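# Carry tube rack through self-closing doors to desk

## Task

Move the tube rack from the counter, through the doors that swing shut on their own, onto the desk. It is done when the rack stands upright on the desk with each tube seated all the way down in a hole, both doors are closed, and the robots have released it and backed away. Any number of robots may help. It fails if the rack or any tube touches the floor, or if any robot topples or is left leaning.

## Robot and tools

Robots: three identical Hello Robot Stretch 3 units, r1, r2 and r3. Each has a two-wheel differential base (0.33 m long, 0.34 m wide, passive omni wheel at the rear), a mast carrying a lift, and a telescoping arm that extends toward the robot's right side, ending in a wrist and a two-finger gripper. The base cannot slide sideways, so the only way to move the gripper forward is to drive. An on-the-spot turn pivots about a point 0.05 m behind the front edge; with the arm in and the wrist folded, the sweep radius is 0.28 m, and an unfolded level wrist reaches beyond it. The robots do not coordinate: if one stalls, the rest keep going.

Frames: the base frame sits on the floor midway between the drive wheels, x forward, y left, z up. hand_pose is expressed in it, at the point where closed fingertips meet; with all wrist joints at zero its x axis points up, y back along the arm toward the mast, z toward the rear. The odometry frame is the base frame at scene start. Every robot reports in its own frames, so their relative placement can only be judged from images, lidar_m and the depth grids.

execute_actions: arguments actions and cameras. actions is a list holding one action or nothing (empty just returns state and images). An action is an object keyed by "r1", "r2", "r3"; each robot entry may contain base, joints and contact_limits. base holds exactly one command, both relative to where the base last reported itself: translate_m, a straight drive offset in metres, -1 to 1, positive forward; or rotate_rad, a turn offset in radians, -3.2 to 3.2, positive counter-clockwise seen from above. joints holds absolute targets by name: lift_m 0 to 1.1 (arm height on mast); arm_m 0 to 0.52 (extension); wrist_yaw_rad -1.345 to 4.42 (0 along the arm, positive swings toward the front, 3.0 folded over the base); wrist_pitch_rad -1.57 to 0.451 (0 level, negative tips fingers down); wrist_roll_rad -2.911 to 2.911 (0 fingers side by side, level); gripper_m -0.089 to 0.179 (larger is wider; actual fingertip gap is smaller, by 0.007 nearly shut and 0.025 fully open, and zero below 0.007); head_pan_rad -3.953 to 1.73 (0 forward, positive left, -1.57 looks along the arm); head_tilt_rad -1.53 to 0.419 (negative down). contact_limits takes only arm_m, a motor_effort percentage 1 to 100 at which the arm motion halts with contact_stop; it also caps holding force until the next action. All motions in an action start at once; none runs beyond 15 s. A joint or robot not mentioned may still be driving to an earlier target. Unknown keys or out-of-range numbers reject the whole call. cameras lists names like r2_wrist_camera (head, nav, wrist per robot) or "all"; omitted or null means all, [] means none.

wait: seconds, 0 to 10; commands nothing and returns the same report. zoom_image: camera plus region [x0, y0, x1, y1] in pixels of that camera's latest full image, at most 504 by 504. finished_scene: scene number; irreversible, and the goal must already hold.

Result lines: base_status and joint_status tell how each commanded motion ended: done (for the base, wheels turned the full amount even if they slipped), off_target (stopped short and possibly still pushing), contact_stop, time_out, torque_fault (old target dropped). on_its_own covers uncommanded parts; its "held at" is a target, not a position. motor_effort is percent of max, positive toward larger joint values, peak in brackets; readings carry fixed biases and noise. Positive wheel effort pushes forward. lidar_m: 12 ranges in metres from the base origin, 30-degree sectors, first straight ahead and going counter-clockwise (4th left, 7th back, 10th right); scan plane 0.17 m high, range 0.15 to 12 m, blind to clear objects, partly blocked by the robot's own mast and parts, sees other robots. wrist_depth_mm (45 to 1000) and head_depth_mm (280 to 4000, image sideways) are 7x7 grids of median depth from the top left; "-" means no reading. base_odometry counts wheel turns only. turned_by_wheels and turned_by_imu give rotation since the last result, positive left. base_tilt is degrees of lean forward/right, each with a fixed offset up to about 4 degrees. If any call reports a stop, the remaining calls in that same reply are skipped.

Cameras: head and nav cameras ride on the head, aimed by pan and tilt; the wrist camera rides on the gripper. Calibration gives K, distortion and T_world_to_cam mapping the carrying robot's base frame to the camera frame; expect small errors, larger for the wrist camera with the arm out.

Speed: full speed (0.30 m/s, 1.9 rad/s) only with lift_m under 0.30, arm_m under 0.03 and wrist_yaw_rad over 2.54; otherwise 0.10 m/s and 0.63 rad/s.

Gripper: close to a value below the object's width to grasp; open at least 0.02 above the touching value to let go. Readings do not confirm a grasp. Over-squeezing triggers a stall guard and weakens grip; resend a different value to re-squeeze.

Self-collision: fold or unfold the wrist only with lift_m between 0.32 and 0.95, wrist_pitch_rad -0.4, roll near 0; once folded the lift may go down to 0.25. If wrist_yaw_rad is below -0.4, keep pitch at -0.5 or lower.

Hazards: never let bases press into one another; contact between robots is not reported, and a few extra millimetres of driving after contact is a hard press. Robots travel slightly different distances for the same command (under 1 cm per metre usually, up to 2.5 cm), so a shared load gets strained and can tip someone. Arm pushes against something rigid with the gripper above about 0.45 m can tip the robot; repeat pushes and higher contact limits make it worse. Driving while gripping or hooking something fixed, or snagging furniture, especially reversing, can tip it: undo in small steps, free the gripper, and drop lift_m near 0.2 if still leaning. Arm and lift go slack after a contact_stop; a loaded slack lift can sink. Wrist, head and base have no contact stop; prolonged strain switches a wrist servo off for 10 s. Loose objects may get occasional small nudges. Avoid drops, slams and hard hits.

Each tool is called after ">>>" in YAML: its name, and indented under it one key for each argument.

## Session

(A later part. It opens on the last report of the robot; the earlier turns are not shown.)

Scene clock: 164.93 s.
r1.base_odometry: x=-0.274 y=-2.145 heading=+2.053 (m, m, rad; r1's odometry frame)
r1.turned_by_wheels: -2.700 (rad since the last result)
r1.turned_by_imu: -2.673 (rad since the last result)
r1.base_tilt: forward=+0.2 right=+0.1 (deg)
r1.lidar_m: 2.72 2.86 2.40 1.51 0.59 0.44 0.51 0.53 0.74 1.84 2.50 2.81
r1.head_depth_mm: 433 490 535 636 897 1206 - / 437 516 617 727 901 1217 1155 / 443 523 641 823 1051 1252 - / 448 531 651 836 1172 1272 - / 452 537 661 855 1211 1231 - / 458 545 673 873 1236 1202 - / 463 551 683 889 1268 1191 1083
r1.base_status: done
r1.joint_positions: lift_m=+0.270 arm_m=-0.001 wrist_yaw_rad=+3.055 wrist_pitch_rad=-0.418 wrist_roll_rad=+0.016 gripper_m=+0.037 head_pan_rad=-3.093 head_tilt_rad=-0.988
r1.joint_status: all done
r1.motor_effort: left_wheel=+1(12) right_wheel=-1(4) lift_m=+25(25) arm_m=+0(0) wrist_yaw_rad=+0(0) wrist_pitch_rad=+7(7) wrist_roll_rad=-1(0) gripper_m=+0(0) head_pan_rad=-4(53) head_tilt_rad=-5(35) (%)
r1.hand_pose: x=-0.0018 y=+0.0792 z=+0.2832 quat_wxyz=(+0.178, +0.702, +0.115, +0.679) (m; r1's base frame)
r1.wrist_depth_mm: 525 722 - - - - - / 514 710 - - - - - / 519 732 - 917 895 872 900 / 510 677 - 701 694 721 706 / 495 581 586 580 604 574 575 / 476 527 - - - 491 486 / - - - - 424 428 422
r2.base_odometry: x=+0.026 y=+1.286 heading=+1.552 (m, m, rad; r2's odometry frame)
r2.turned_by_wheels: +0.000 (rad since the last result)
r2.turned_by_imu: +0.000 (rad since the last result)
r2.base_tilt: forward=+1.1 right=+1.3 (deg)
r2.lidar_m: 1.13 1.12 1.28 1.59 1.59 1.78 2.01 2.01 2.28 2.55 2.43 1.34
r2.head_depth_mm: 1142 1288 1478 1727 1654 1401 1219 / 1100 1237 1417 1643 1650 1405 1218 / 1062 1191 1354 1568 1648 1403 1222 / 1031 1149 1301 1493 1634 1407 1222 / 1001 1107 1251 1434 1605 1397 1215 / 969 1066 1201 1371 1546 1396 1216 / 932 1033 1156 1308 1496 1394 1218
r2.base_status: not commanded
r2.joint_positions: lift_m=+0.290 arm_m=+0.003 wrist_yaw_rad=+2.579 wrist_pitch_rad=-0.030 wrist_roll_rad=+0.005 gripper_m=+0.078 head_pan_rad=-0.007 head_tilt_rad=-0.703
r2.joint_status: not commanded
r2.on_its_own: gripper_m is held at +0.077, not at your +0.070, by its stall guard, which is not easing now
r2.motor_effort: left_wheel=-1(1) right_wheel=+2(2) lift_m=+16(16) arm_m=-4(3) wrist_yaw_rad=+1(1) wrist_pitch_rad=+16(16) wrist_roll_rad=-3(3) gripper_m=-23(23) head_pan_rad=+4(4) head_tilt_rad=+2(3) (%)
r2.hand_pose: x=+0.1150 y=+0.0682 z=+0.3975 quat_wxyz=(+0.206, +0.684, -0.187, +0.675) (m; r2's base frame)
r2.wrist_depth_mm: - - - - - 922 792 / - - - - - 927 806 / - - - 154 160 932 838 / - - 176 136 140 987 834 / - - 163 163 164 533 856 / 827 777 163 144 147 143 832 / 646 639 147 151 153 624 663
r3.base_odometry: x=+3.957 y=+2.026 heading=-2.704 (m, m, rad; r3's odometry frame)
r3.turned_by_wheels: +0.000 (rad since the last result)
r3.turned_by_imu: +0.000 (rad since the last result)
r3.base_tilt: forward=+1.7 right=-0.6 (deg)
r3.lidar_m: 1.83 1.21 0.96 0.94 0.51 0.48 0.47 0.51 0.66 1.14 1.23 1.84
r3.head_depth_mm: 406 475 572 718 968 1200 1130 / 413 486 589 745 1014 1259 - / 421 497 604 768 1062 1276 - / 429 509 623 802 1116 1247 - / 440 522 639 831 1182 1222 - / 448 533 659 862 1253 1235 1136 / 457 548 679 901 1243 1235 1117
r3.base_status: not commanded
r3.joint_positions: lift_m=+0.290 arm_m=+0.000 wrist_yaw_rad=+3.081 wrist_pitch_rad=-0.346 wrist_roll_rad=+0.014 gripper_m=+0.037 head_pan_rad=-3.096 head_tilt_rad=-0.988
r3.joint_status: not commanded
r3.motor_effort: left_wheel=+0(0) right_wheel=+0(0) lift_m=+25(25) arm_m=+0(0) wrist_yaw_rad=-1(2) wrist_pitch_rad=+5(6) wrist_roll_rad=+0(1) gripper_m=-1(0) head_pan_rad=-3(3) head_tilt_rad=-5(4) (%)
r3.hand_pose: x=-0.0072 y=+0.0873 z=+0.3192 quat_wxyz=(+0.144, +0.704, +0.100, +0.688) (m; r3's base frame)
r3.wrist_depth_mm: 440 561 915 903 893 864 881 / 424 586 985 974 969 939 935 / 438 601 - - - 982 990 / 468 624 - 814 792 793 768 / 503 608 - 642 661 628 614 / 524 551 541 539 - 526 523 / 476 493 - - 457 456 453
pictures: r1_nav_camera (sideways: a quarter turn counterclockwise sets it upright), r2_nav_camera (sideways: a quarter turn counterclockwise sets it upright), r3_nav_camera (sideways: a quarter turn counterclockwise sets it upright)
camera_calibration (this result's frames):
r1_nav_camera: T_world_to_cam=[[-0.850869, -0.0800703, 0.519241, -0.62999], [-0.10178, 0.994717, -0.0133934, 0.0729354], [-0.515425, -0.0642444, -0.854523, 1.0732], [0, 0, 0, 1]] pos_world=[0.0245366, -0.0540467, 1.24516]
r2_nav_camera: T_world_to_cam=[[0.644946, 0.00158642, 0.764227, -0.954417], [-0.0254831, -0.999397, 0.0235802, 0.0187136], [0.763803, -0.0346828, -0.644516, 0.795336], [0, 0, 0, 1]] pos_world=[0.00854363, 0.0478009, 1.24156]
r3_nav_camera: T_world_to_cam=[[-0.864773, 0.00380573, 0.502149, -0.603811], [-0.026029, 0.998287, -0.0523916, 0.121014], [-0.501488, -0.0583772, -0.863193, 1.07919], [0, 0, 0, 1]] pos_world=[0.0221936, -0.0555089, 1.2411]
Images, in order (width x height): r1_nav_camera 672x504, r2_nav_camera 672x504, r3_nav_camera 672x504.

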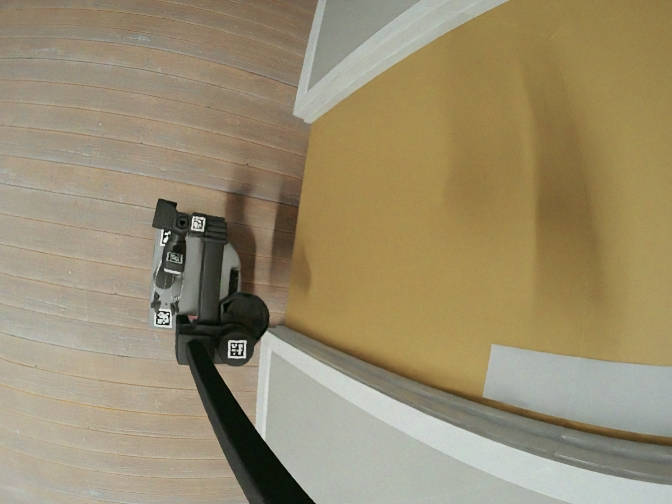

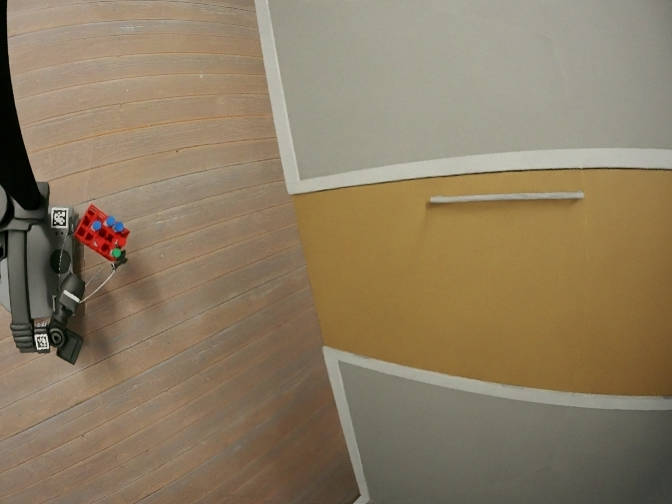

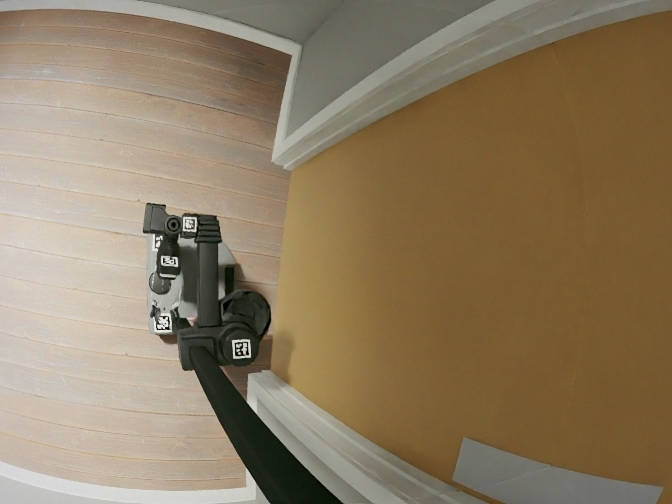

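>>> execute_actions:
  actions:
    - {"r3":{"base":{"rotate_rad":-0.4},"joints":{"lift_m":0.31}},"r1":{"base":{"rotate_rad":0.13},"joints":{"lift_m":0.31}}}
  cameras: []

>>> execute_actions:
  actions:
    - {"r3":{"base":{"translate_m":-0.42}},"r1":{"base":{"translate_m":-0.45}}}
  cameras: ["r1_nav_camera","r3_nav_camera"]

Scene clock: 171.33 s.
r1.base_odometry: x=-0.274 y=-2.145 heading=+2.183 (m, m, rad; r1's odometry frame)
r1.turned_by_wheels: +0.130 (rad since the last result)
r1.turned_by_imu: +0.130 (rad since the last result)
r1.base_tilt: forward=+0.2 right=+0.2 (deg)
r1.lidar_m: 2.73 2.39 2.38 1.06 0.53 0.44 0.50 0.55 0.86 2.39 2.61 2.75
r1.head_depth_mm: 424 495 592 663 812 1186 - / 435 512 615 774 920 1197 1152 / 446 525 637 808 1103 1265 - / 457 540 659 843 1175 - - / 468 556 685 885 1251 1238 - / 480 574 709 929 1281 1202 - / 493 591 738 981 1300 1194 1095
r1.base_status: done
r1.joint_positions: lift_m=+0.310 arm_m=-0.001 wrist_yaw_rad=+3.055 wrist_pitch_rad=-0.417 wrist_roll_rad=+0.016 gripper_m=+0.037 head_pan_rad=-3.094 head_tilt_rad=-0.988
r1.joint_status: all done
r1.motor_effort: left_wheel=-2(10) right_wheel=+2(5) lift_m=+52(54) arm_m=+0(0) wrist_yaw_rad=-1(1) wrist_pitch_rad=+7(7) wrist_roll_rad=-1(1) gripper_m=-1(0) head_pan_rad=-3(4) head_tilt_rad=-6(6) (%)
r1.hand_pose: x=-0.0018 y=+0.0792 z=+0.3224 quat_wxyz=(+0.178, +0.702, +0.115, +0.679) (m; r1's base frame)
r1.wrist_depth_mm: 453 586 - - - - - / 450 590 - - - - - / 460 638 - 971 - - 977 / 462 630 - 780 782 773 772 / 467 610 643 654 646 635 654 / 464 536 - 558 - 533 543 / 465 - - - 470 467 465
r2.base_odometry: x=+0.026 y=+1.286 heading=+1.552 (m, m, rad; r2's odometry frame)
r2.turned_by_wheels: +0.000 (rad since the last result)
r2.turned_by_imu: +0.000 (rad since the last result)
r2.base_tilt: forward=+1.1 right=+1.3 (deg)
r2.lidar_m: 1.13 1.11 1.28 1.59 1.58 1.78 2.01 2.01 2.28 2.54 2.44 1.34
r2.head_depth_mm: 1137 1286 1478 1730 1651 1406 1218 / 1101 1236 1409 1652 1662 1407 1217 / 1061 1189 1355 1570 1646 1403 1217 / 1030 1150 1296 1493 1637 1398 1218 / 997 1107 1253 1433 1593 1398 1217 / 970 1063 1201 1373 1543 1406 1224 / 931 1033 1159 1310 1505 1396 1219
r2.base_status: not commanded
r2.joint_positions: lift_m=+0.290 arm_m=+0.003 wrist_yaw_rad=+2.579 wrist_pitch_rad=-0.030 wrist_roll_rad=+0.005 gripper_m=+0.078 head_pan_rad=-0.007 head_tilt_rad=-0.703
r2.joint_status: not commanded
r2.on_its_own: gripper_m is held at +0.077, not at your +0.070, by its stall guard, which is not easing now
r2.motor_effort: left_wheel=+0(1) right_wheel=+2(2) lift_m=+16(16) arm_m=-3(4) wrist_yaw_rad=+2(1) wrist_pitch_rad=+16(16) wrist_roll_rad=-3(3) gripper_m=-23(23) head_pan_rad=+4(5) head_tilt_rad=+1(2) (%)
r2.hand_pose: x=+0.1150 y=+0.0682 z=+0.3975 quat_wxyz=(+0.206, +0.684, -0.187, +0.675) (m; r2's base frame)
r2.wrist_depth_mm: - - - - - 927 793 / - - - - - 940 811 / - - - 154 161 931 832 / - - 177 136 140 969 845 / - - 163 163 164 534 854 / 815 774 164 144 147 143 820 / 643 633 147 151 153 625 658
r3.base_odometry: x=+3.957 y=+2.026 heading=-3.104 (m, m, rad; r3's odometry frame)
r3.turned_by_wheels: -0.400 (rad since the last result)
r3.turned_by_imu: -0.393 (rad since the last result)
r3.base_tilt: forward=+1.7 right=-0.7 (deg)
r3.lidar_m: 1.83 1.84 1.12 0.95 0.82 0.51 0.47 0.47 0.54 0.75 1.14 1.30
r3.head_depth_mm: 461 554 665 791 1093 1218 1137 / 452 537 664 870 1146 1263 - / 442 524 642 830 1172 - - / 431 511 622 799 1102 1251 - / 422 497 605 766 1049 1236 - / 413 484 584 737 997 1231 1126 / 404 473 568 710 945 1221 1121
r3.base_status: done
r3.joint_positions: lift_m=+0.310 arm_m=+0.000 wrist_yaw_rad=+3.081 wrist_pitch_rad=-0.346 wrist_roll_rad=+0.014 gripper_m=+0.037 head_pan_rad=-3.096 head_tilt_rad=-0.988
r3.joint_status: all done
r3.motor_effort: left_wheel=+2(9) right_wheel=-1(9) lift_m=+28(32) arm_m=+1(0) wrist_yaw_rad=-1(2) wrist_pitch_rad=+6(6) wrist_roll_rad=+1(1) gripper_m=+0(0) head_pan_rad=-2(1) head_tilt_rad=-5(4) (%)
r3.hand_pose: x=-0.0072 y=+0.0873 z=+0.3391 quat_wxyz=(+0.144, +0.704, +0.100, +0.688) (m; r3's base frame)
r3.wrist_depth_mm: 737 771 899 946 - - - / 794 842 963 - - - - / 814 927 - - - - - / 749 860 - 832 810 812 805 / 667 680 - 666 684 664 650 / 572 574 570 565 - 557 546 / 493 506 - - 483 476 472
pictures: none
No camera images: the call's "cameras" was empty. Leave "cameras" out to get every camera's image.

Scene clock: 176.80 s.
r1.base_odometry: x=-0.016 y=-2.513 heading=+2.183 (m, m, rad; r1's odometry frame)
r1.turned_by_wheels: +0.000 (rad since the last result)
r1.turned_by_imu: +0.003 (rad since the last result)
r1.base_tilt: forward=+0.2 right=+0.1 (deg)
r1.lidar_m: 3.16 2.72 0.24 0.22 0.26 0.30 0.28 0.28 0.34 0.67 2.54 3.21
r1.head_depth_mm: - 298 353 465 1317 1246 - / - 294 349 456 661 1221 1148 / - 294 344 447 640 924 - / - 291 339 440 624 - - / - 289 335 432 610 931 - / - 288 330 424 595 955 - / - 288 325 417 582 964 1089
r1.base_status: translate_m off_target (by the wheels' count: -0.4498 of -0.4500)
r1.joint_positions: lift_m=+0.310 arm_m=-0.001 wrist_yaw_rad=+3.055 wrist_pitch_rad=-0.417 wrist_roll_rad=+0.016 gripper_m=+0.037 head_pan_rad=-3.094 head_tilt_rad=-0.991
r1.joint_status: not commanded
r1.motor_effort: left_wheel=-15(49) right_wheel=-16(22) lift_m=+51(52) arm_m=+0(0) wrist_yaw_rad=-1(1) wrist_pitch_rad=+7(7) wrist_roll_rad=-1(1) gripper_m=-1(0) head_pan_rad=-4(4) head_tilt_rad=-4(6) (%)
r1.hand_pose: x=-0.0018 y=+0.0793 z=+0.3225 quat_wxyz=(+0.177, +0.703, +0.115, +0.680) (m; r1's base frame)
r1.wrist_depth_mm: 910 886 255 245 255 - - / 983 971 285 267 - - - / 982 - - 299 898 981 986 / 801 781 - 331 742 787 782 / 591 650 628 375 664 625 632 / 379 543 - 420 - 539 533 / 363 - - - 465 474 464
r2.base_odometry: x=+0.026 y=+1.286 heading=+1.552 (m, m, rad; r2's odometry frame)
r2.turned_by_wheels: +0.000 (rad since the last result)
r2.turned_by_imu: +0.000 (rad since the last result)
r2.base_tilt: forward=+1.1 right=+1.4 (deg)
r2.lidar_m: 0.87 1.11 1.28 1.59 1.58 1.77 2.02 2.01 2.27 2.54 2.45 1.26
r2.head_depth_mm: 1085 1250 1459 1727 1651 1407 1223 / 998 1132 1319 1556 1647 1399 1218 / 924 1039 1190 1390 1573 1408 1216 / 858 962 1083 1255 1475 1408 1219 / 807 892 999 1141 1321 1400 1220 / 738 823 929 1082 1473 1395 1211 / 732 1030 1171 1310 1492 1403 1217
r2.base_status: not commanded
r2.joint_positions: lift_m=+0.290 arm_m=+0.003 wrist_yaw_rad=+2.579 wrist_pitch_rad=-0.030 wrist_roll_rad=+0.005 gripper_m=+0.078 head_pan_rad=-0.007 head_tilt_rad=-0.703
r2.joint_status: not commanded
r2.on_its_own: gripper_m is held at +0.077, not at your +0.070, by its stall guard, which is not easing now
r2.motor_effort: left_wheel=+0(1) right_wheel=+2(2) lift_m=+16(16) arm_m=-4(4) wrist_yaw_rad=+1(2) wrist_pitch_rad=+16(16) wrist_roll_rad=-3(3) gripper_m=-23(23) head_pan_rad=+4(4) head_tilt_rad=+3(3) (%)
r2.hand_pose: x=+0.1150 y=+0.0682 z=+0.3975 quat_wxyz=(+0.206, +0.684, -0.187, +0.675) (m; r2's base frame)
r2.wrist_depth_mm: - - - - - 897 812 / - - - - - 925 815 / - - - 154 161 960 830 / - - 177 136 140 - 642 / - - 163 162 164 535 666 / 819 777 164 144 147 142 670 / 649 635 147 151 153 636 664
r3.base_odometry: x=+4.377 y=+2.042 heading=-3.104 (m, m, rad; r3's odometry frame)
r3.turned_by_wheels: +0.000 (rad since the last result)
r3.turned_by_imu: +0.005 (rad since the last result)
r3.base_tilt: forward=+1.7 right=-0.7 (deg)
r3.lidar_m: 2.02 1.73 0.97 0.22 0.22 2.09 0.28 0.26 0.26 0.35 0.65 1.44
r3.head_depth_mm: 313 1963 1754 1547 1364 1220 636 / 297 350 441 1448 1364 1259 - / 288 324 401 529 768 - - / - 303 368 473 655 955 - / - 294 340 426 569 832 - / - - 316 388 503 716 1065 / - - 300 357 451 614 975
r3.base_status: translate_m off_target (by the wheels' count: -0.4198 of -0.4200)
r3.joint_positions: lift_m=+0.310 arm_m=+0.000 wrist_yaw_rad=+3.080 wrist_pitch_rad=-0.346 wrist_roll_rad=+0.014 gripper_m=+0.037 head_pan_rad=-3.096 head_tilt_rad=-0.991
r3.joint_status: not commanded
r3.on_its_own: right_wheel is at rest, and its effort (-26) is outside its rest range (-18 to +18)
r3.motor_effort: left_wheel=-18(52) right_wheel=-26(60) lift_m=+27(28) arm_m=+0(1) wrist_yaw_rad=+0(1) wrist_pitch_rad=+6(5) wrist_roll_rad=+1(0) gripper_m=+0(0) head_pan_rad=-1(2) head_tilt_rad=-2(5) (%)
r3.hand_pose: x=-0.0069 y=+0.0873 z=+0.3392 quat_wxyz=(+0.144, +0.705, +0.099, +0.688) (m; r3's base frame)
r3.wrist_depth_mm: 199 201 234 830 922 - - / 219 216 252 905 - - - / - 232 272 983 - - - / 861 254 - 840 831 815 798 / 698 285 - 677 697 651 649 / 580 538 317 556 - 556 550 / 496 494 - - 479 475 469
pictures: r1_nav_camera (sideways: a quarter turn counterclockwise sets it upright), r3_nav_camera (sideways: a quarter turn counterclockwise sets it upright)
camera_calibration (this result's frames):
r1_nav_camera: T_world_to_cam=[[-0.852319, -0.0797343, 0.516908, -0.626943], [-0.101272, 0.994767, -0.0135402, 0.0731235], [-0.513123, -0.0638889, -0.855934, 1.07502], [0, 0, 0, 1]] pos_world=[0.0246656, -0.054048, 1.2452]
r3_nav_camera: T_world_to_cam=[[-0.866104, 0.00385016, 0.49985, -0.600808], [-0.0257691, 0.998297, -0.0523405, 0.120946], [-0.4992, -0.058213, -0.864529, 1.08092], [0, 0, 0, 1]] pos_world=[0.0223484, -0.0555036, 1.24113]
Images, in order (width x height): r1_nav_camera 672x504, r3_nav_camera 672x504.

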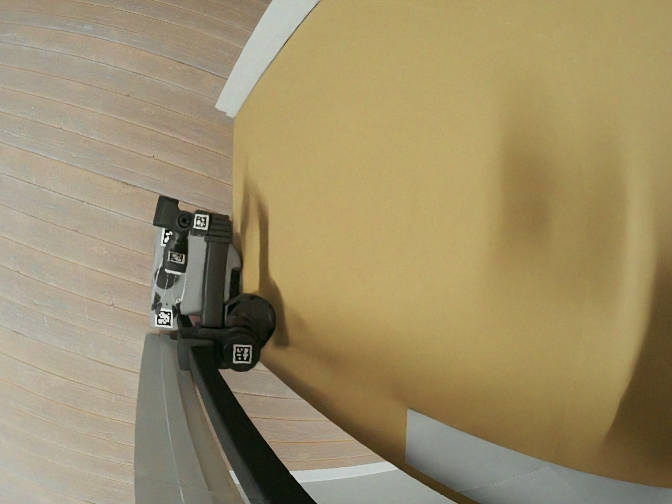

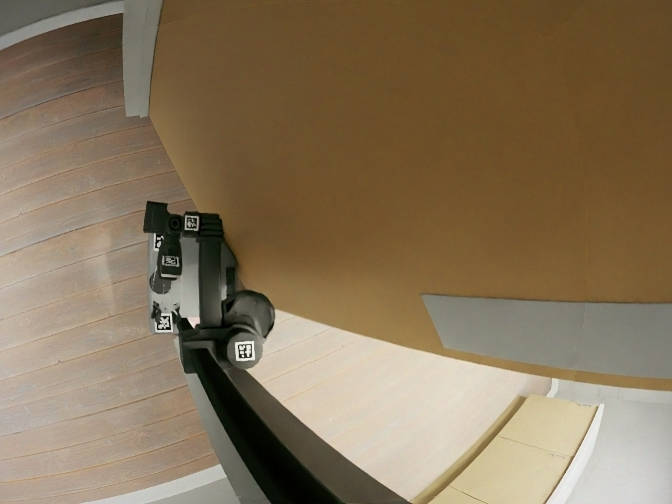

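>>> execute_actions:
  actions:
    - {"r3":{"base":{"rotate_rad":0.28}},"r1":{"base":{"rotate_rad":-0.2}},"r2":{"base":{"translate_m":-0.2}}}
  cameras: []

>>> execute_actions:
  actions:
    - {"r3":{"base":{"translate_m":-0.5}},"r1":{"base":{"translate_m":-0.55}},"r2":{"base":{"rotate_rad":0.25}}}
  cameras: ["r1_nav_camera","r3_nav_camera"]

>>> execute_actions:
  actions:
    - {"r3":{"base":{"rotate_rad":0.9}},"r1":{"base":{"rotate_rad":0.9}}}
  cameras: ["r1_nav_camera","r3_nav_camera"]

>>> execute_actions:
  actions:
    - {"r3":{"base":{"translate_m":-0.3}},"r1":{"base":{"translate_m":-0.3}}}
  cameras: ["r1_nav_camera","r2_nav_camera","r3_nav_camera"]

Scene clock: 190.53 s.
r1.base_odometry: x=-0.016 y=-2.513 heading=+1.984 (m, m, rad; r1's odometry frame)
r1.turned_by_wheels: -0.200 (rad since the last result)
r1.turned_by_imu: -0.191 (rad since the last result)
r1.base_tilt: forward=+0.2 right=+0.1 (deg)
r1.lidar_m: 3.17 3.26 2.07 0.22 0.22 0.33 0.27 0.27 0.30 0.48 2.39 3.18
r1.head_depth_mm: - 317 402 1492 1392 1245 - / - 308 384 519 1335 1243 1152 / - 302 368 487 717 1092 - / - 297 352 459 659 - - / - 291 337 434 609 895 - / - - 323 412 566 873 - / - - 311 391 530 817 1097
r1.base_status: done
r1.joint_positions: lift_m=+0.310 arm_m=-0.001 wrist_yaw_rad=+3.055 wrist_pitch_rad=-0.417 wrist_roll_rad=+0.016 gripper_m=+0.037 head_pan_rad=-3.094 head_tilt_rad=-0.991
r1.joint_status: not commanded
r1.motor_effort: left_wheel=-15(15) right_wheel=-16(20) lift_m=+51(51) arm_m=+0(0) wrist_yaw_rad=+0(1) wrist_pitch_rad=+7(7) wrist_roll_rad=+0(1) gripper_m=-1(0) head_pan_rad=-4(3) head_tilt_rad=-4(4) (%)
r1.hand_pose: x=-0.0018 y=+0.0793 z=+0.3225 quat_wxyz=(+0.177, +0.703, +0.115, +0.680) (m; r1's base frame)
r1.wrist_depth_mm: 796 772 234 250 - - - / 865 863 257 272 - - - / 927 920 - 300 - - - / 790 792 - 339 783 768 771 / 641 640 623 397 669 636 626 / 537 543 - 429 - 542 538 / 464 - - - 466 468 458
r2.base_odometry: x=+0.022 y=+1.086 heading=+1.552 (m, m, rad; r2's odometry frame)
r2.turned_by_wheels: +0.000 (rad since the last result)
r2.turned_by_imu: -0.001 (rad since the last result)
r2.base_tilt: forward=+1.1 right=+1.3 (deg)
r2.lidar_m: 1.06 1.31 1.50 1.53 1.52 1.71 1.82 1.82 2.06 2.60 2.60 1.51
r2.head_depth_mm: 1318 1493 1743 1942 1655 1410 1219 / 1205 1369 1596 1839 1657 1405 1216 / 1115 1260 1440 1682 1651 1402 1220 / 1035 1161 1311 1508 1624 1405 1218 / 968 1055 1206 1366 1551 1399 1217 / 913 1015 1164 1628 1600 1402 1221 / 1135 1246 1366 1549 1634 1398 1217
r2.base_status: done
r2.joint_positions: lift_m=+0.290 arm_m=+0.003 wrist_yaw_rad=+2.579 wrist_pitch_rad=-0.030 wrist_roll_rad=+0.005 gripper_m=+0.078 head_pan_rad=-0.007 head_tilt_rad=-0.703
r2.joint_status: not commanded
r2.on_its_own: gripper_m is held at +0.077, not at your +0.070, by its stall guard, which is not easing now
r2.motor_effort: left_wheel=+0(8) right_wheel=+2(5) lift_m=+16(16) arm_m=-3(3) wrist_yaw_rad=+0(1) wrist_pitch_rad=+16(16) wrist_roll_rad=-3(2) gripper_m=-24(23) head_pan_rad=+5(5) head_tilt_rad=+2(2) (%)
r2.hand_pose: x=+0.1150 y=+0.0682 z=+0.3975 quat_wxyz=(+0.206, +0.684, -0.186, +0.675) (m; r2's base frame)
r2.wrist_depth_mm: - - - - - - 920 / - - - - - - 953 / - - - 154 160 - 982 / - - 177 135 141 - - / - - 163 163 164 - - / 803 782 163 144 146 143 778 / 652 624 146 151 153 624 662
r3.base_odometry: x=+4.377 y=+2.042 heading=-2.824 (m, m, rad; r3's odometry frame)
r3.turned_by_wheels: +0.279 (rad since the last result)
r3.turned_by_imu: +0.269 (rad since the last result)
r3.base_tilt: forward=+1.8 right=-0.7 (deg)
r3.lidar_m: 1.97 1.19 0.86 0.21 0.21 0.33 0.27 0.27 0.30 0.49 1.30 1.77
r3.head_depth_mm: - 310 386 518 1328 1223 1139 / - 305 372 488 713 1237 - / - 300 357 463 657 - - / - 293 343 440 612 893 - / - 290 330 419 572 861 - / - - 318 399 535 818 1123 / - - 308 381 505 750 1108
r3.base_status: done
r3.joint_positions: lift_m=+0.310 arm_m=+0.000 wrist_yaw_rad=+3.080 wrist_pitch_rad=-0.346 wrist_roll_rad=+0.014 gripper_m=+0.037 head_pan_rad=-3.096 head_tilt_rad=-0.991
r3.joint_status: not commanded
r3.on_its_own: left_wheel is at rest, and its effort (-36) is outside its rest range (-18 to +18)
r3.motor_effort: left_wheel=-36(42) right_wheel=-6(11) lift_m=+26(27) arm_m=+1(1) wrist_yaw_rad=+0(0) wrist_pitch_rad=+6(5) wrist_roll_rad=+0(0) gripper_m=+0(0) head_pan_rad=-2(2) head_tilt_rad=-4(4) (%)
r3.hand_pose: x=-0.0069 y=+0.0873 z=+0.3392 quat_wxyz=(+0.144, +0.705, +0.099, +0.688) (m; r3's base frame)
r3.wrist_depth_mm: - - 225 239 803 822 836 / - - 240 257 891 877 922 / - - 261 282 944 959 955 / 893 873 - 310 819 812 795 / 703 693 - 351 687 658 659 / 576 574 567 387 - 556 546 / 496 506 - - 479 475 470
pictures: none
No camera images: the call's "cameras" was empty. Leave "cameras" out to get every camera's image.

Scene clock: 197.07 s.
r1.base_odometry: x=+0.205 y=-3.017 heading=+1.984 (m, m, rad; r1's odometry frame)
r1.turned_by_wheels: +0.000 (rad since the last result)
r1.turned_by_imu: +0.002 (rad since the last result)
r1.base_tilt: forward=+0.2 right=+0.2 (deg)
r1.lidar_m: 3.72 0.49 0.61 0.80 0.82 1.09 1.79 0.24 0.24 0.26 0.39 3.20
r1.head_depth_mm: 1643 1952 1832 1576 1399 1243 - / 1636 1955 1821 1572 1384 1238 1153 / 1744 1980 1808 1564 1366 1270 - / 2268 2104 1775 1540 1369 - - / 2222 2069 1771 1528 1358 1238 - / 2015 2060 1741 1518 1319 820 - / 1814 1978 1735 403 473 624 810
r1.base_status: done
r1.joint_positions: lift_m=+0.310 arm_m=-0.001 wrist_yaw_rad=+3.055 wrist_pitch_rad=-0.417 wrist_roll_rad=+0.016 gripper_m=+0.037 head_pan_rad=-3.094 head_tilt_rad=-0.991
r1.joint_status: not commanded
r1.motor_effort: left_wheel=-9(27) right_wheel=-5(22) lift_m=+51(51) arm_m=+0(0) wrist_yaw_rad=-1(0) wrist_pitch_rad=+7(7) wrist_roll_rad=+0(1) gripper_m=-1(0) head_pan_rad=-3(3) head_tilt_rad=-4(5) (%)
r1.hand_pose: x=-0.0018 y=+0.0793 z=+0.3225 quat_wxyz=(+0.177, +0.703, +0.115, +0.680) (m; r1's base frame)
r1.wrist_depth_mm: 747 763 784 797 820 768 522 / 815 833 855 849 891 761 527 / 887 886 - 926 962 776 530 / 792 800 - 780 778 724 538 / 645 636 641 641 646 644 529 / 541 549 - 548 - 547 503 / 472 - - - 465 462 465
r2.base_odometry: x=+0.022 y=+1.086 heading=+1.802 (m, m, rad; r2's odometry frame)
r2.turned_by_wheels: +0.250 (rad since the last result)
r2.turned_by_imu: +0.252 (rad since the last result)
r2.base_tilt: forward=+1.1 right=+1.3 (deg)
r2.lidar_m: 0.86 1.35 1.62 1.52 1.55 1.92 1.82 1.86 2.45 2.60 1.98 0.76
r2.head_depth_mm: 3368 3520 2548 2001 1616 1283 1223 / 3281 3491 2568 2015 1347 1274 1223 / 755 848 2356 1075 1205 1291 1220 / 2929 2938 2371 1838 1649 1371 1221 / 1133 1263 1423 1650 1647 1405 1219 / 1126 1253 1417 1620 1652 1400 1223 / 1119 1243 1393 1608 1645 1401 1216
r2.base_status: done
r2.joint_positions: lift_m=+0.290 arm_m=+0.003 wrist_yaw_rad=+2.579 wrist_pitch_rad=-0.030 wrist_roll_rad=+0.005 gripper_m=+0.078 head_pan_rad=-0.007 head_tilt_rad=-0.703
r2.joint_status: not commanded
r2.on_its_own: gripper_m is held at +0.077, not at your +0.070, by its stall guard, which is not easing now
r2.motor_effort: left_wheel=+0(7) right_wheel=+2(8) lift_m=+16(16) arm_m=-3(3) wrist_yaw_rad=+1(0) wrist_pitch_rad=+16(16) wrist_roll_rad=-2(3) gripper_m=-23(23) head_pan_rad=+5(4) head_tilt_rad=+2(2) (%)
r2.hand_pose: x=+0.1150 y=+0.0682 z=+0.3975 quat_wxyz=(+0.206, +0.684, -0.186, +0.675) (m; r2's base frame)
r2.wrist_depth_mm: - - - - - - 966 / - - - - - - 969 / - - - 155 161 - 976 / - - 177 135 140 - - / - - 163 162 163 - - / 819 782 164 144 146 143 848 / 648 639 147 151 152 625 661
r3.base_odometry: x=+4.852 y=+2.198 heading=-2.825 (m, m, rad; r3's odometry frame)
r3.turned_by_wheels: +0.000 (rad since the last result)
r3.turned_by_imu: -0.002 (rad since the last result)
r3.base_tilt: forward=+1.7 right=-0.7 (deg)
r3.lidar_m: 2.02 0.44 0.55 1.45 1.89 0.93 2.74 0.24 0.24 0.26 0.39 1.77
r3.head_depth_mm: 2429 2015 1515 1455 1357 1218 1135 / 2478 2081 1450 1460 1366 1257 - / 2471 2080 1741 1517 1371 - - / 2480 2106 1772 1560 1374 1240 - / 2484 2090 1786 1549 1333 865 - / 2520 2096 1714 415 501 654 834 / 2538 2112 304 351 424 529 706
r3.base_status: done
r3.joint_positions: lift_m=+0.310 arm_m=+0.000 wrist_yaw_rad=+3.080 wrist_pitch_rad=-0.346 wrist_roll_rad=+0.014 gripper_m=+0.037 head_pan_rad=-3.096 head_tilt_rad=-0.991
r3.joint_status: not commanded
r3.motor_effort: left_wheel=-12(37) right_wheel=-6(41) lift_m=+27(27) arm_m=+1(0) wrist_yaw_rad=+0(1) wrist_pitch_rad=+6(6) wrist_roll_rad=+0(1) gripper_m=+0(0) head_pan_rad=-2(2) head_tilt_rad=-4(3) (%)
r3.hand_pose: x=-0.0069 y=+0.0873 z=+0.3392 quat_wxyz=(+0.144, +0.705, +0.099, +0.688) (m; r3's base frame)
r3.wrist_depth_mm: - - - - - 651 455 / - - - - - 662 458 / - - - - - 672 461 / 893 862 - 842 819 665 472 / 708 684 - 668 690 639 476 / 577 574 576 570 - 560 467 / 496 504 - - 479 475 461
pictures: r1_nav_camera (sideways: a quarter turn counterclockwise sets it upright), r3_nav_camera (sideways: a quarter turn counterclockwise sets it upright)
camera_calibration (this result's frames):
r1_nav_camera: T_world_to_cam=[[-0.852319, -0.0797341, 0.516908, -0.626942], [-0.101272, 0.994767, -0.0135402, 0.0731235], [-0.513123, -0.0638888, -0.855934, 1.07502], [0, 0, 0, 1]] pos_world=[0.0246656, -0.054048, 1.2452]
r3_nav_camera: T_world_to_cam=[[-0.866104, 0.00385036, 0.499849, -0.600807], [-0.0257689, 0.998297, -0.0523405, 0.120946], [-0.4992, -0.0582128, -0.864529, 1.08092], [0, 0, 0, 1]] pos_world=[0.0223484, -0.0555036, 1.24113]
Images, in order (width x height): r1_nav_camera 672x504, r3_nav_camera 672x504.

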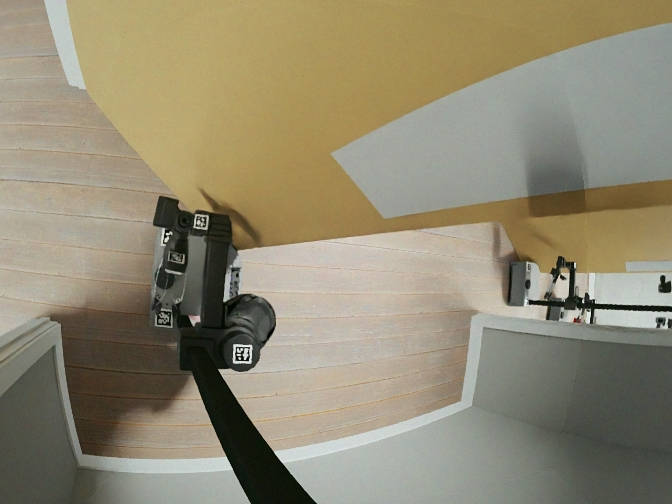

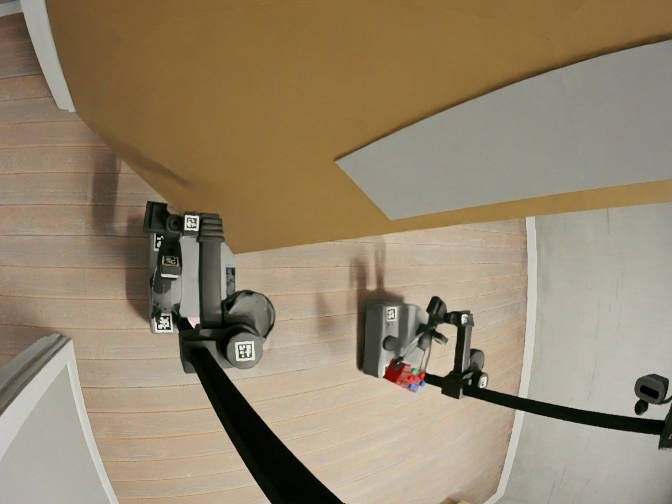

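Scene clock: 199.47 s.
r1.base_odometry: x=+0.205 y=-3.017 heading=+2.883 (m, m, rad; r1's odometry frame)
r1.turned_by_wheels: +0.900 (rad since the last result)
r1.turned_by_imu: +0.880 (rad since the last result)
r1.base_tilt: forward=+0.2 right=+0.1 (deg)
r1.lidar_m: 0.54 0.79 0.80 0.95 1.79 0.30 0.28 0.28 0.36 0.79 3.71 0.48
r1.head_depth_mm: - 292 377 1590 1385 1249 - / - 290 337 458 1376 1245 1145 / - 289 336 438 619 1271 - / - 289 335 436 618 - - / - 289 336 435 615 953 - / - 288 335 433 610 994 - / - 288 335 432 607 1035 1087
r1.base_status: done
r1.joint_positions: lift_m=+0.310 arm_m=-0.001 wrist_yaw_rad=+3.055 wrist_pitch_rad=-0.417 wrist_roll_rad=+0.016 gripper_m=+0.037 head_pan_rad=-3.094 head_tilt_rad=-0.991
r1.joint_status: not commanded
r1.on_its_own: left_wheel is at rest, and its effort (-22) is outside its rest range (-18 to +18)
r1.motor_effort: left_wheel=-22(26) right_wheel=-3(6) lift_m=+51(51) arm_m=+0(1) wrist_yaw_rad=-1(1) wrist_pitch_rad=+7(7) wrist_roll_rad=-1(0) gripper_m=+0(0) head_pan_rad=-4(4) head_tilt_rad=-4(5) (%)
r1.hand_pose: x=-0.0018 y=+0.0793 z=+0.3225 quat_wxyz=(+0.177, +0.703, +0.115, +0.680) (m; r1's base frame)
r1.wrist_depth_mm: - - - - 909 739 621 / - - - - 960 795 668 / - - - - 958 831 706 / 795 786 - 777 772 780 708 / 642 640 638 646 672 631 640 / 535 539 - 555 - 536 539 / 471 - - - 466 470 472
r2.base_odometry: x=+0.022 y=+1.086 heading=+1.802 (m, m, rad; r2's odometry frame)
r2.turned_by_wheels: +0.000 (rad since the last result)
r2.turned_by_imu: +0.000 (rad since the last result)
r2.base_tilt: forward=+1.1 right=+1.3 (deg)
r2.lidar_m: 0.81 1.36 1.61 1.52 1.55 1.91 1.81 1.86 2.46 2.60 1.98 0.76
r2.head_depth_mm: 675 3190 2577 1244 1059 1316 1223 / 3211 3311 881 1023 1179 1286 1221 / 2786 3081 2548 1997 1614 1340 1223 / 2769 3034 2358 1882 1651 1402 1220 / 1136 1268 1422 1639 1641 1404 1221 / 1126 1257 1417 1633 1654 1407 1218 / 1120 1244 1398 1610 1651 1391 1215
r2.base_status: not commanded
r2.joint_positions: lift_m=+0.290 arm_m=+0.003 wrist_yaw_rad=+2.579 wrist_pitch_rad=-0.030 wrist_roll_rad=+0.005 gripper_m=+0.078 head_pan_rad=-0.007 head_tilt_rad=-0.703
r2.joint_status: not commanded
r2.on_its_own: gripper_m is held at +0.077, not at your +0.070, by its stall guard, which is not easing now
r2.motor_effort: left_wheel=-1(0) right_wheel=+2(2) lift_m=+16(16) arm_m=-4(3) wrist_yaw_rad=+1(1) wrist_pitch_rad=+16(16) wrist_roll_rad=-3(3) gripper_m=-23(23) head_pan_rad=+4(4) head_tilt_rad=+2(2) (%)
r2.hand_pose: x=+0.1150 y=+0.0682 z=+0.3975 quat_wxyz=(+0.206, +0.684, -0.186, +0.675) (m; r2's base frame)
r2.wrist_depth_mm: - - - - - - 957 / - - - - - - 969 / - - - 154 161 - 992 / - - 177 135 139 - - / - - 163 162 164 - - / 818 774 164 144 146 142 853 / 649 637 147 151 153 623 657
r3.base_odometry: x=+4.852 y=+2.198 heading=-1.925 (m, m, rad; r3's odometry frame)
r3.turned_by_wheels: +0.900 (rad since the last result)
r3.turned_by_imu: +0.873 (rad since the last result)
r3.base_tilt: forward=+1.8 right=-0.7 (deg)
r3.lidar_m: 0.46 0.94 1.84 2.21 1.05 0.29 0.27 0.28 0.36 0.79 2.00 0.43
r3.head_depth_mm: - 290 337 435 1330 1219 1141 / - 290 336 435 606 1228 - / - 291 337 434 605 - - / - 290 338 433 604 914 - / - 291 336 432 601 999 - / - 290 335 431 602 993 1127 / - 290 335 430 600 997 1119
r3.base_status: done
r3.joint_positions: lift_m=+0.310 arm_m=+0.000 wrist_yaw_rad=+3.080 wrist_pitch_rad=-0.346 wrist_roll_rad=+0.014 gripper_m=+0.037 head_pan_rad=-3.096 head_tilt_rad=-0.991
r3.joint_status: not commanded
r3.on_its_own: left_wheel is at rest, and its effort (-24) is outside its rest range (-18 to +18)
r3.motor_effort: left_wheel=-24(26) right_wheel=-7(15) lift_m=+26(27) arm_m=+1(1) wrist_yaw_rad=+0(0) wrist_pitch_rad=+5(5) wrist_roll_rad=+0(0) gripper_m=+0(0) head_pan_rad=-2(2) head_tilt_rad=-3(3) (%)
r3.hand_pose: x=-0.0069 y=+0.0873 z=+0.3392 quat_wxyz=(+0.144, +0.705, +0.099, +0.688) (m; r3's base frame)
r3.wrist_depth_mm: - - - - - - - / - - - - - - - / - 880 - - - - - / 870 856 - 844 846 803 809 / 712 684 - 674 692 657 659 / 572 567 565 566 - 556 550 / 496 506 - - 476 477 472
pictures: r1_nav_camera (sideways: a quarter turn counterclockwise sets it upright), r3_nav_camera (sideways: a quarter turn counterclockwise sets it upright)
camera_calibration (this result's frames):
r1_nav_camera: T_world_to_cam=[[-0.852319, -0.0797343, 0.516908, -0.626943], [-0.101272, 0.994767, -0.0135402, 0.0731235], [-0.513123, -0.0638889, -0.855934, 1.07502], [0, 0, 0, 1]] pos_world=[0.0246656, -0.054048, 1.2452]
r3_nav_camera: T_world_to_cam=[[-0.866104, 0.00385016, 0.499849, -0.600807], [-0.0257691, 0.998297, -0.0523405, 0.120946], [-0.499199, -0.058213, -0.864529, 1.08092], [0, 0, 0, 1]] pos_world=[0.0223484, -0.0555036, 1.24113]
Images, in order (width x height): r1_nav_camera 672x504, r3_nav_camera 672x504.

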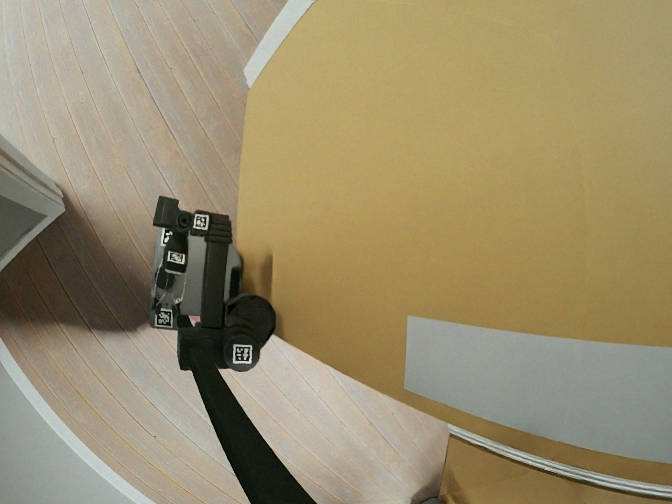

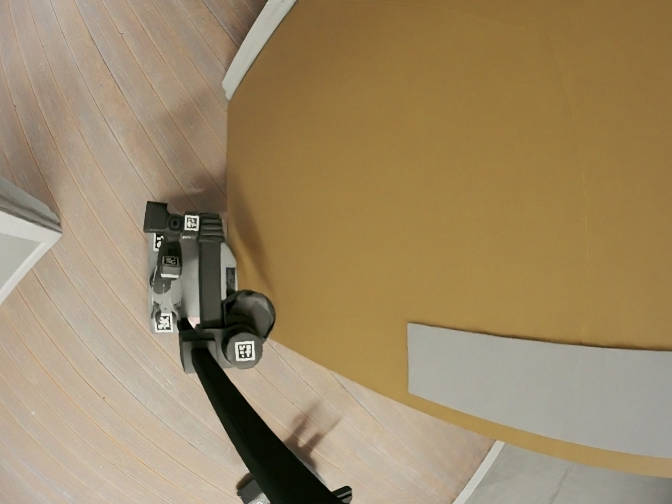

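Scene clock: 203.40 s.
r1.base_odometry: x=+0.495 y=-3.094 heading=+2.883 (m, m, rad; r1's odometry frame)
r1.turned_by_wheels: +0.000 (rad since the last result)
r1.turned_by_imu: +0.001 (rad since the last result)
r1.base_tilt: forward=+0.2 right=+0.2 (deg)
r1.lidar_m: 0.77 1.02 1.02 1.22 1.72 1.65 0.27 0.27 0.28 0.40 3.92 0.78
r1.head_depth_mm: 1667 1870 1854 1587 1391 1244 - / 1549 1914 1830 1558 1378 1237 1148 / - 318 1722 1557 1373 1274 - / - 301 362 476 741 - - / - 292 340 440 618 911 - / - - 321 409 557 841 - / - - 307 381 508 757 1064
r1.base_status: done
r1.joint_positions: lift_m=+0.310 arm_m=-0.001 wrist_yaw_rad=+3.055 wrist_pitch_rad=-0.417 wrist_roll_rad=+0.016 gripper_m=+0.037 head_pan_rad=-3.094 head_tilt_rad=-0.991
r1.joint_status: not commanded
r1.motor_effort: left_wheel=-9(23) right_wheel=-5(14) lift_m=+51(51) arm_m=+0(1) wrist_yaw_rad=-1(0) wrist_pitch_rad=+7(7) wrist_roll_rad=-1(0) gripper_m=+0(0) head_pan_rad=-4(3) head_tilt_rad=-4(4) (%)
r1.hand_pose: x=-0.0018 y=+0.0793 z=+0.3225 quat_wxyz=(+0.177, +0.703, +0.115, +0.680) (m; r1's base frame)
r1.wrist_depth_mm: - - - - - 955 800 / - - - - - - 860 / - 975 - 998 987 933 878 / 794 771 - 784 783 791 791 / 640 646 637 635 665 626 645 / 539 541 - 556 - 542 546 / 479 - - - 468 467 469
r2.base_odometry: x=+0.022 y=+1.086 heading=+1.802 (m, m, rad; r2's odometry frame)
r2.turned_by_wheels: +0.000 (rad since the last result)
r2.turned_by_imu: +0.000 (rad since the last result)
r2.base_tilt: forward=+1.1 right=+1.4 (deg)
r2.lidar_m: 1.31 1.35 1.62 1.52 1.55 1.91 1.82 1.87 2.46 2.60 0.89 0.75
r2.head_depth_mm: 3295 3534 2538 2014 1643 1249 1206 / 3367 3537 2547 2015 1652 1407 1224 / - 2945 2562 1990 1644 1404 1217 / - 3004 2365 1896 1651 1401 1214 / 1138 1261 1431 1636 1646 1400 1213 / 1126 1249 1413 1622 1638 1403 1220 / 1119 1239 1408 1611 1654 1398 1212
r2.base_status: not commanded
r2.joint_positions: lift_m=+0.290 arm_m=+0.003 wrist_yaw_rad=+2.579 wrist_pitch_rad=-0.030 wrist_roll_rad=+0.005 gripper_m=+0.078 head_pan_rad=-0.007 head_tilt_rad=-0.703
r2.joint_status: not commanded
r2.on_its_own: gripper_m is held at +0.077, not at your +0.070, by its stall guard, which is not easing now
r2.motor_effort: left_wheel=-1(0) right_wheel=+2(2) lift_m=+16(16) arm_m=-4(4) wrist_yaw_rad=+1(1) wrist_pitch_rad=+16(16) wrist_roll_rad=-3(3) gripper_m=-24(23) head_pan_rad=+5(4) head_tilt_rad=+3(2) (%)
r2.hand_pose: x=+0.1150 y=+0.0682 z=+0.3975 quat_wxyz=(+0.206, +0.684, -0.186, +0.675) (m; r2's base frame)
r2.wrist_depth_mm: - - - - - - 962 / - - - - - - 982 / - - - 154 162 - 997 / - - 177 135 140 - - / - - 164 162 165 - - / 811 770 164 143 146 142 858 / 647 638 147 151 153 623 662
r3.base_odometry: x=+4.956 y=+2.479 heading=-1.925 (m, m, rad; r3's odometry frame)
r3.turned_by_wheels: +0.000 (rad since the last result)
r3.turned_by_imu: -0.001 (rad since the last result)
r3.base_tilt: forward=+1.8 right=-0.8 (deg)
r3.lidar_m: 0.72 1.39 2.07 0.86 2.55 2.57 0.27 0.26 0.28 0.38 2.05 0.75
r3.head_depth_mm: 2452 2041 1781 1548 1362 1224 1131 / 290 329 1664 1534 1370 1254 - / - 309 382 500 766 - - / - 299 355 456 632 927 - / - 290 335 421 567 840 - / - - 315 390 511 745 1083 / - - 301 363 467 653 1074
r3.base_status: done
r3.joint_positions: lift_m=+0.310 arm_m=+0.000 wrist_yaw_rad=+3.080 wrist_pitch_rad=-0.346 wrist_roll_rad=+0.014 gripper_m=+0.037 head_pan_rad=-3.096 head_tilt_rad=-0.991
r3.joint_status: not commanded
r3.motor_effort: left_wheel=-9(25) right_wheel=-10(29) lift_m=+26(26) arm_m=+0(0) wrist_yaw_rad=+1(0) wrist_pitch_rad=+6(6) wrist_roll_rad=+0(0) gripper_m=+0(0) head_pan_rad=-2(1) head_tilt_rad=-4(2) (%)
r3.hand_pose: x=-0.0069 y=+0.0873 z=+0.3392 quat_wxyz=(+0.144, +0.705, +0.099, +0.688) (m; r3's base frame)
r3.wrist_depth_mm: - - - - - - - / - - - - - - - / - - 891 - - - - / 882 847 - 839 832 819 805 / 694 688 - 669 682 654 650 / 580 575 571 562 - 553 543 / 494 500 - - 479 478 473
pictures: r1_nav_camera (sideways: a quarter turn counterclockwise sets it upright), r2_nav_camera (sideways: a quarter turn counterclockwise sets it upright), r3_nav_camera (sideways: a quarter turn counterclockwise sets it upright)
camera_calibration (this result's frames):
r1_nav_camera: T_world_to_cam=[[-0.852319, -0.0797341, 0.516908, -0.626942], [-0.101272, 0.994767, -0.0135402, 0.0731235], [-0.513123, -0.0638888, -0.855934, 1.07502], [0, 0, 0, 1]] pos_world=[0.0246656, -0.054048, 1.2452]
r2_nav_camera: T_world_to_cam=[[0.644931, 0.00160686, 0.764239, -0.954432], [-0.025452, -0.999398, 0.0235799, 0.0187139], [0.763817, -0.0346588, -0.644502, 0.795317], [0, 0, 0, 1]] pos_world=[0.00854325, 0.047801, 1.24156]
r3_nav_camera: T_world_to_cam=[[-0.866104, 0.00385037, 0.49985, -0.600808], [-0.0257689, 0.998297, -0.0523405, 0.120946], [-0.4992, -0.0582129, -0.864529, 1.08092], [0, 0, 0, 1]] pos_world=[0.0223484, -0.0555036, 1.24113]
Images, in order (width x height): r1_nav_camera 672x504, r2_nav_camera 672x504, r3_nav_camera 672x504.

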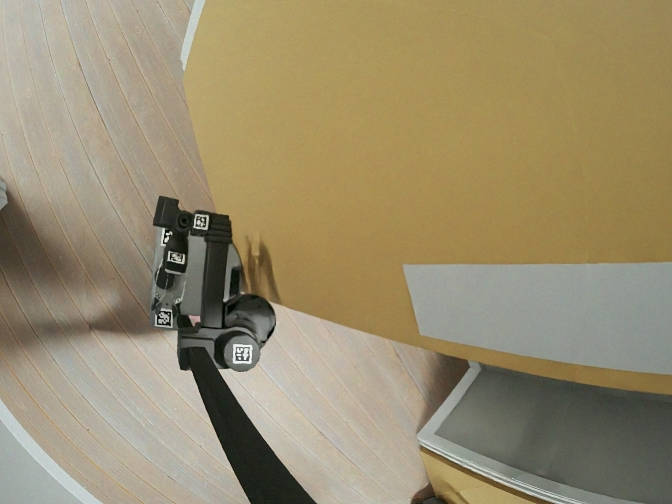

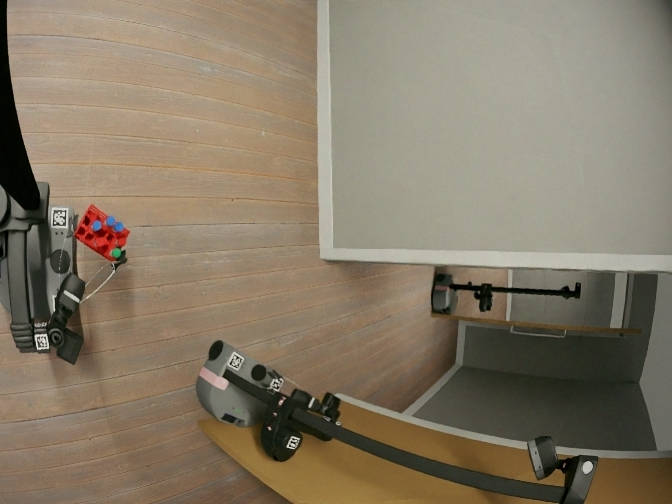

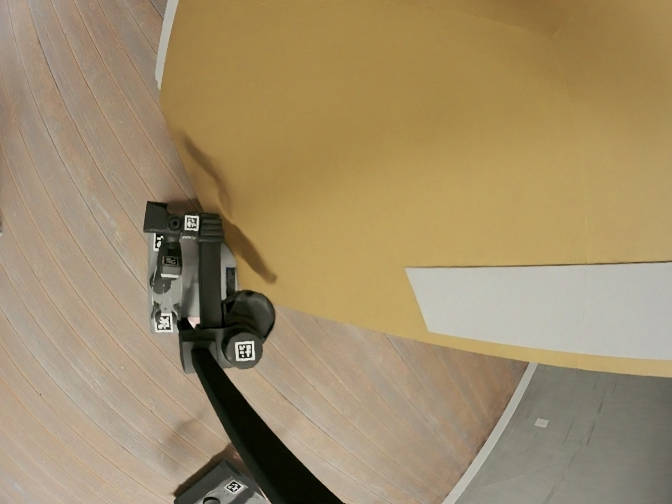

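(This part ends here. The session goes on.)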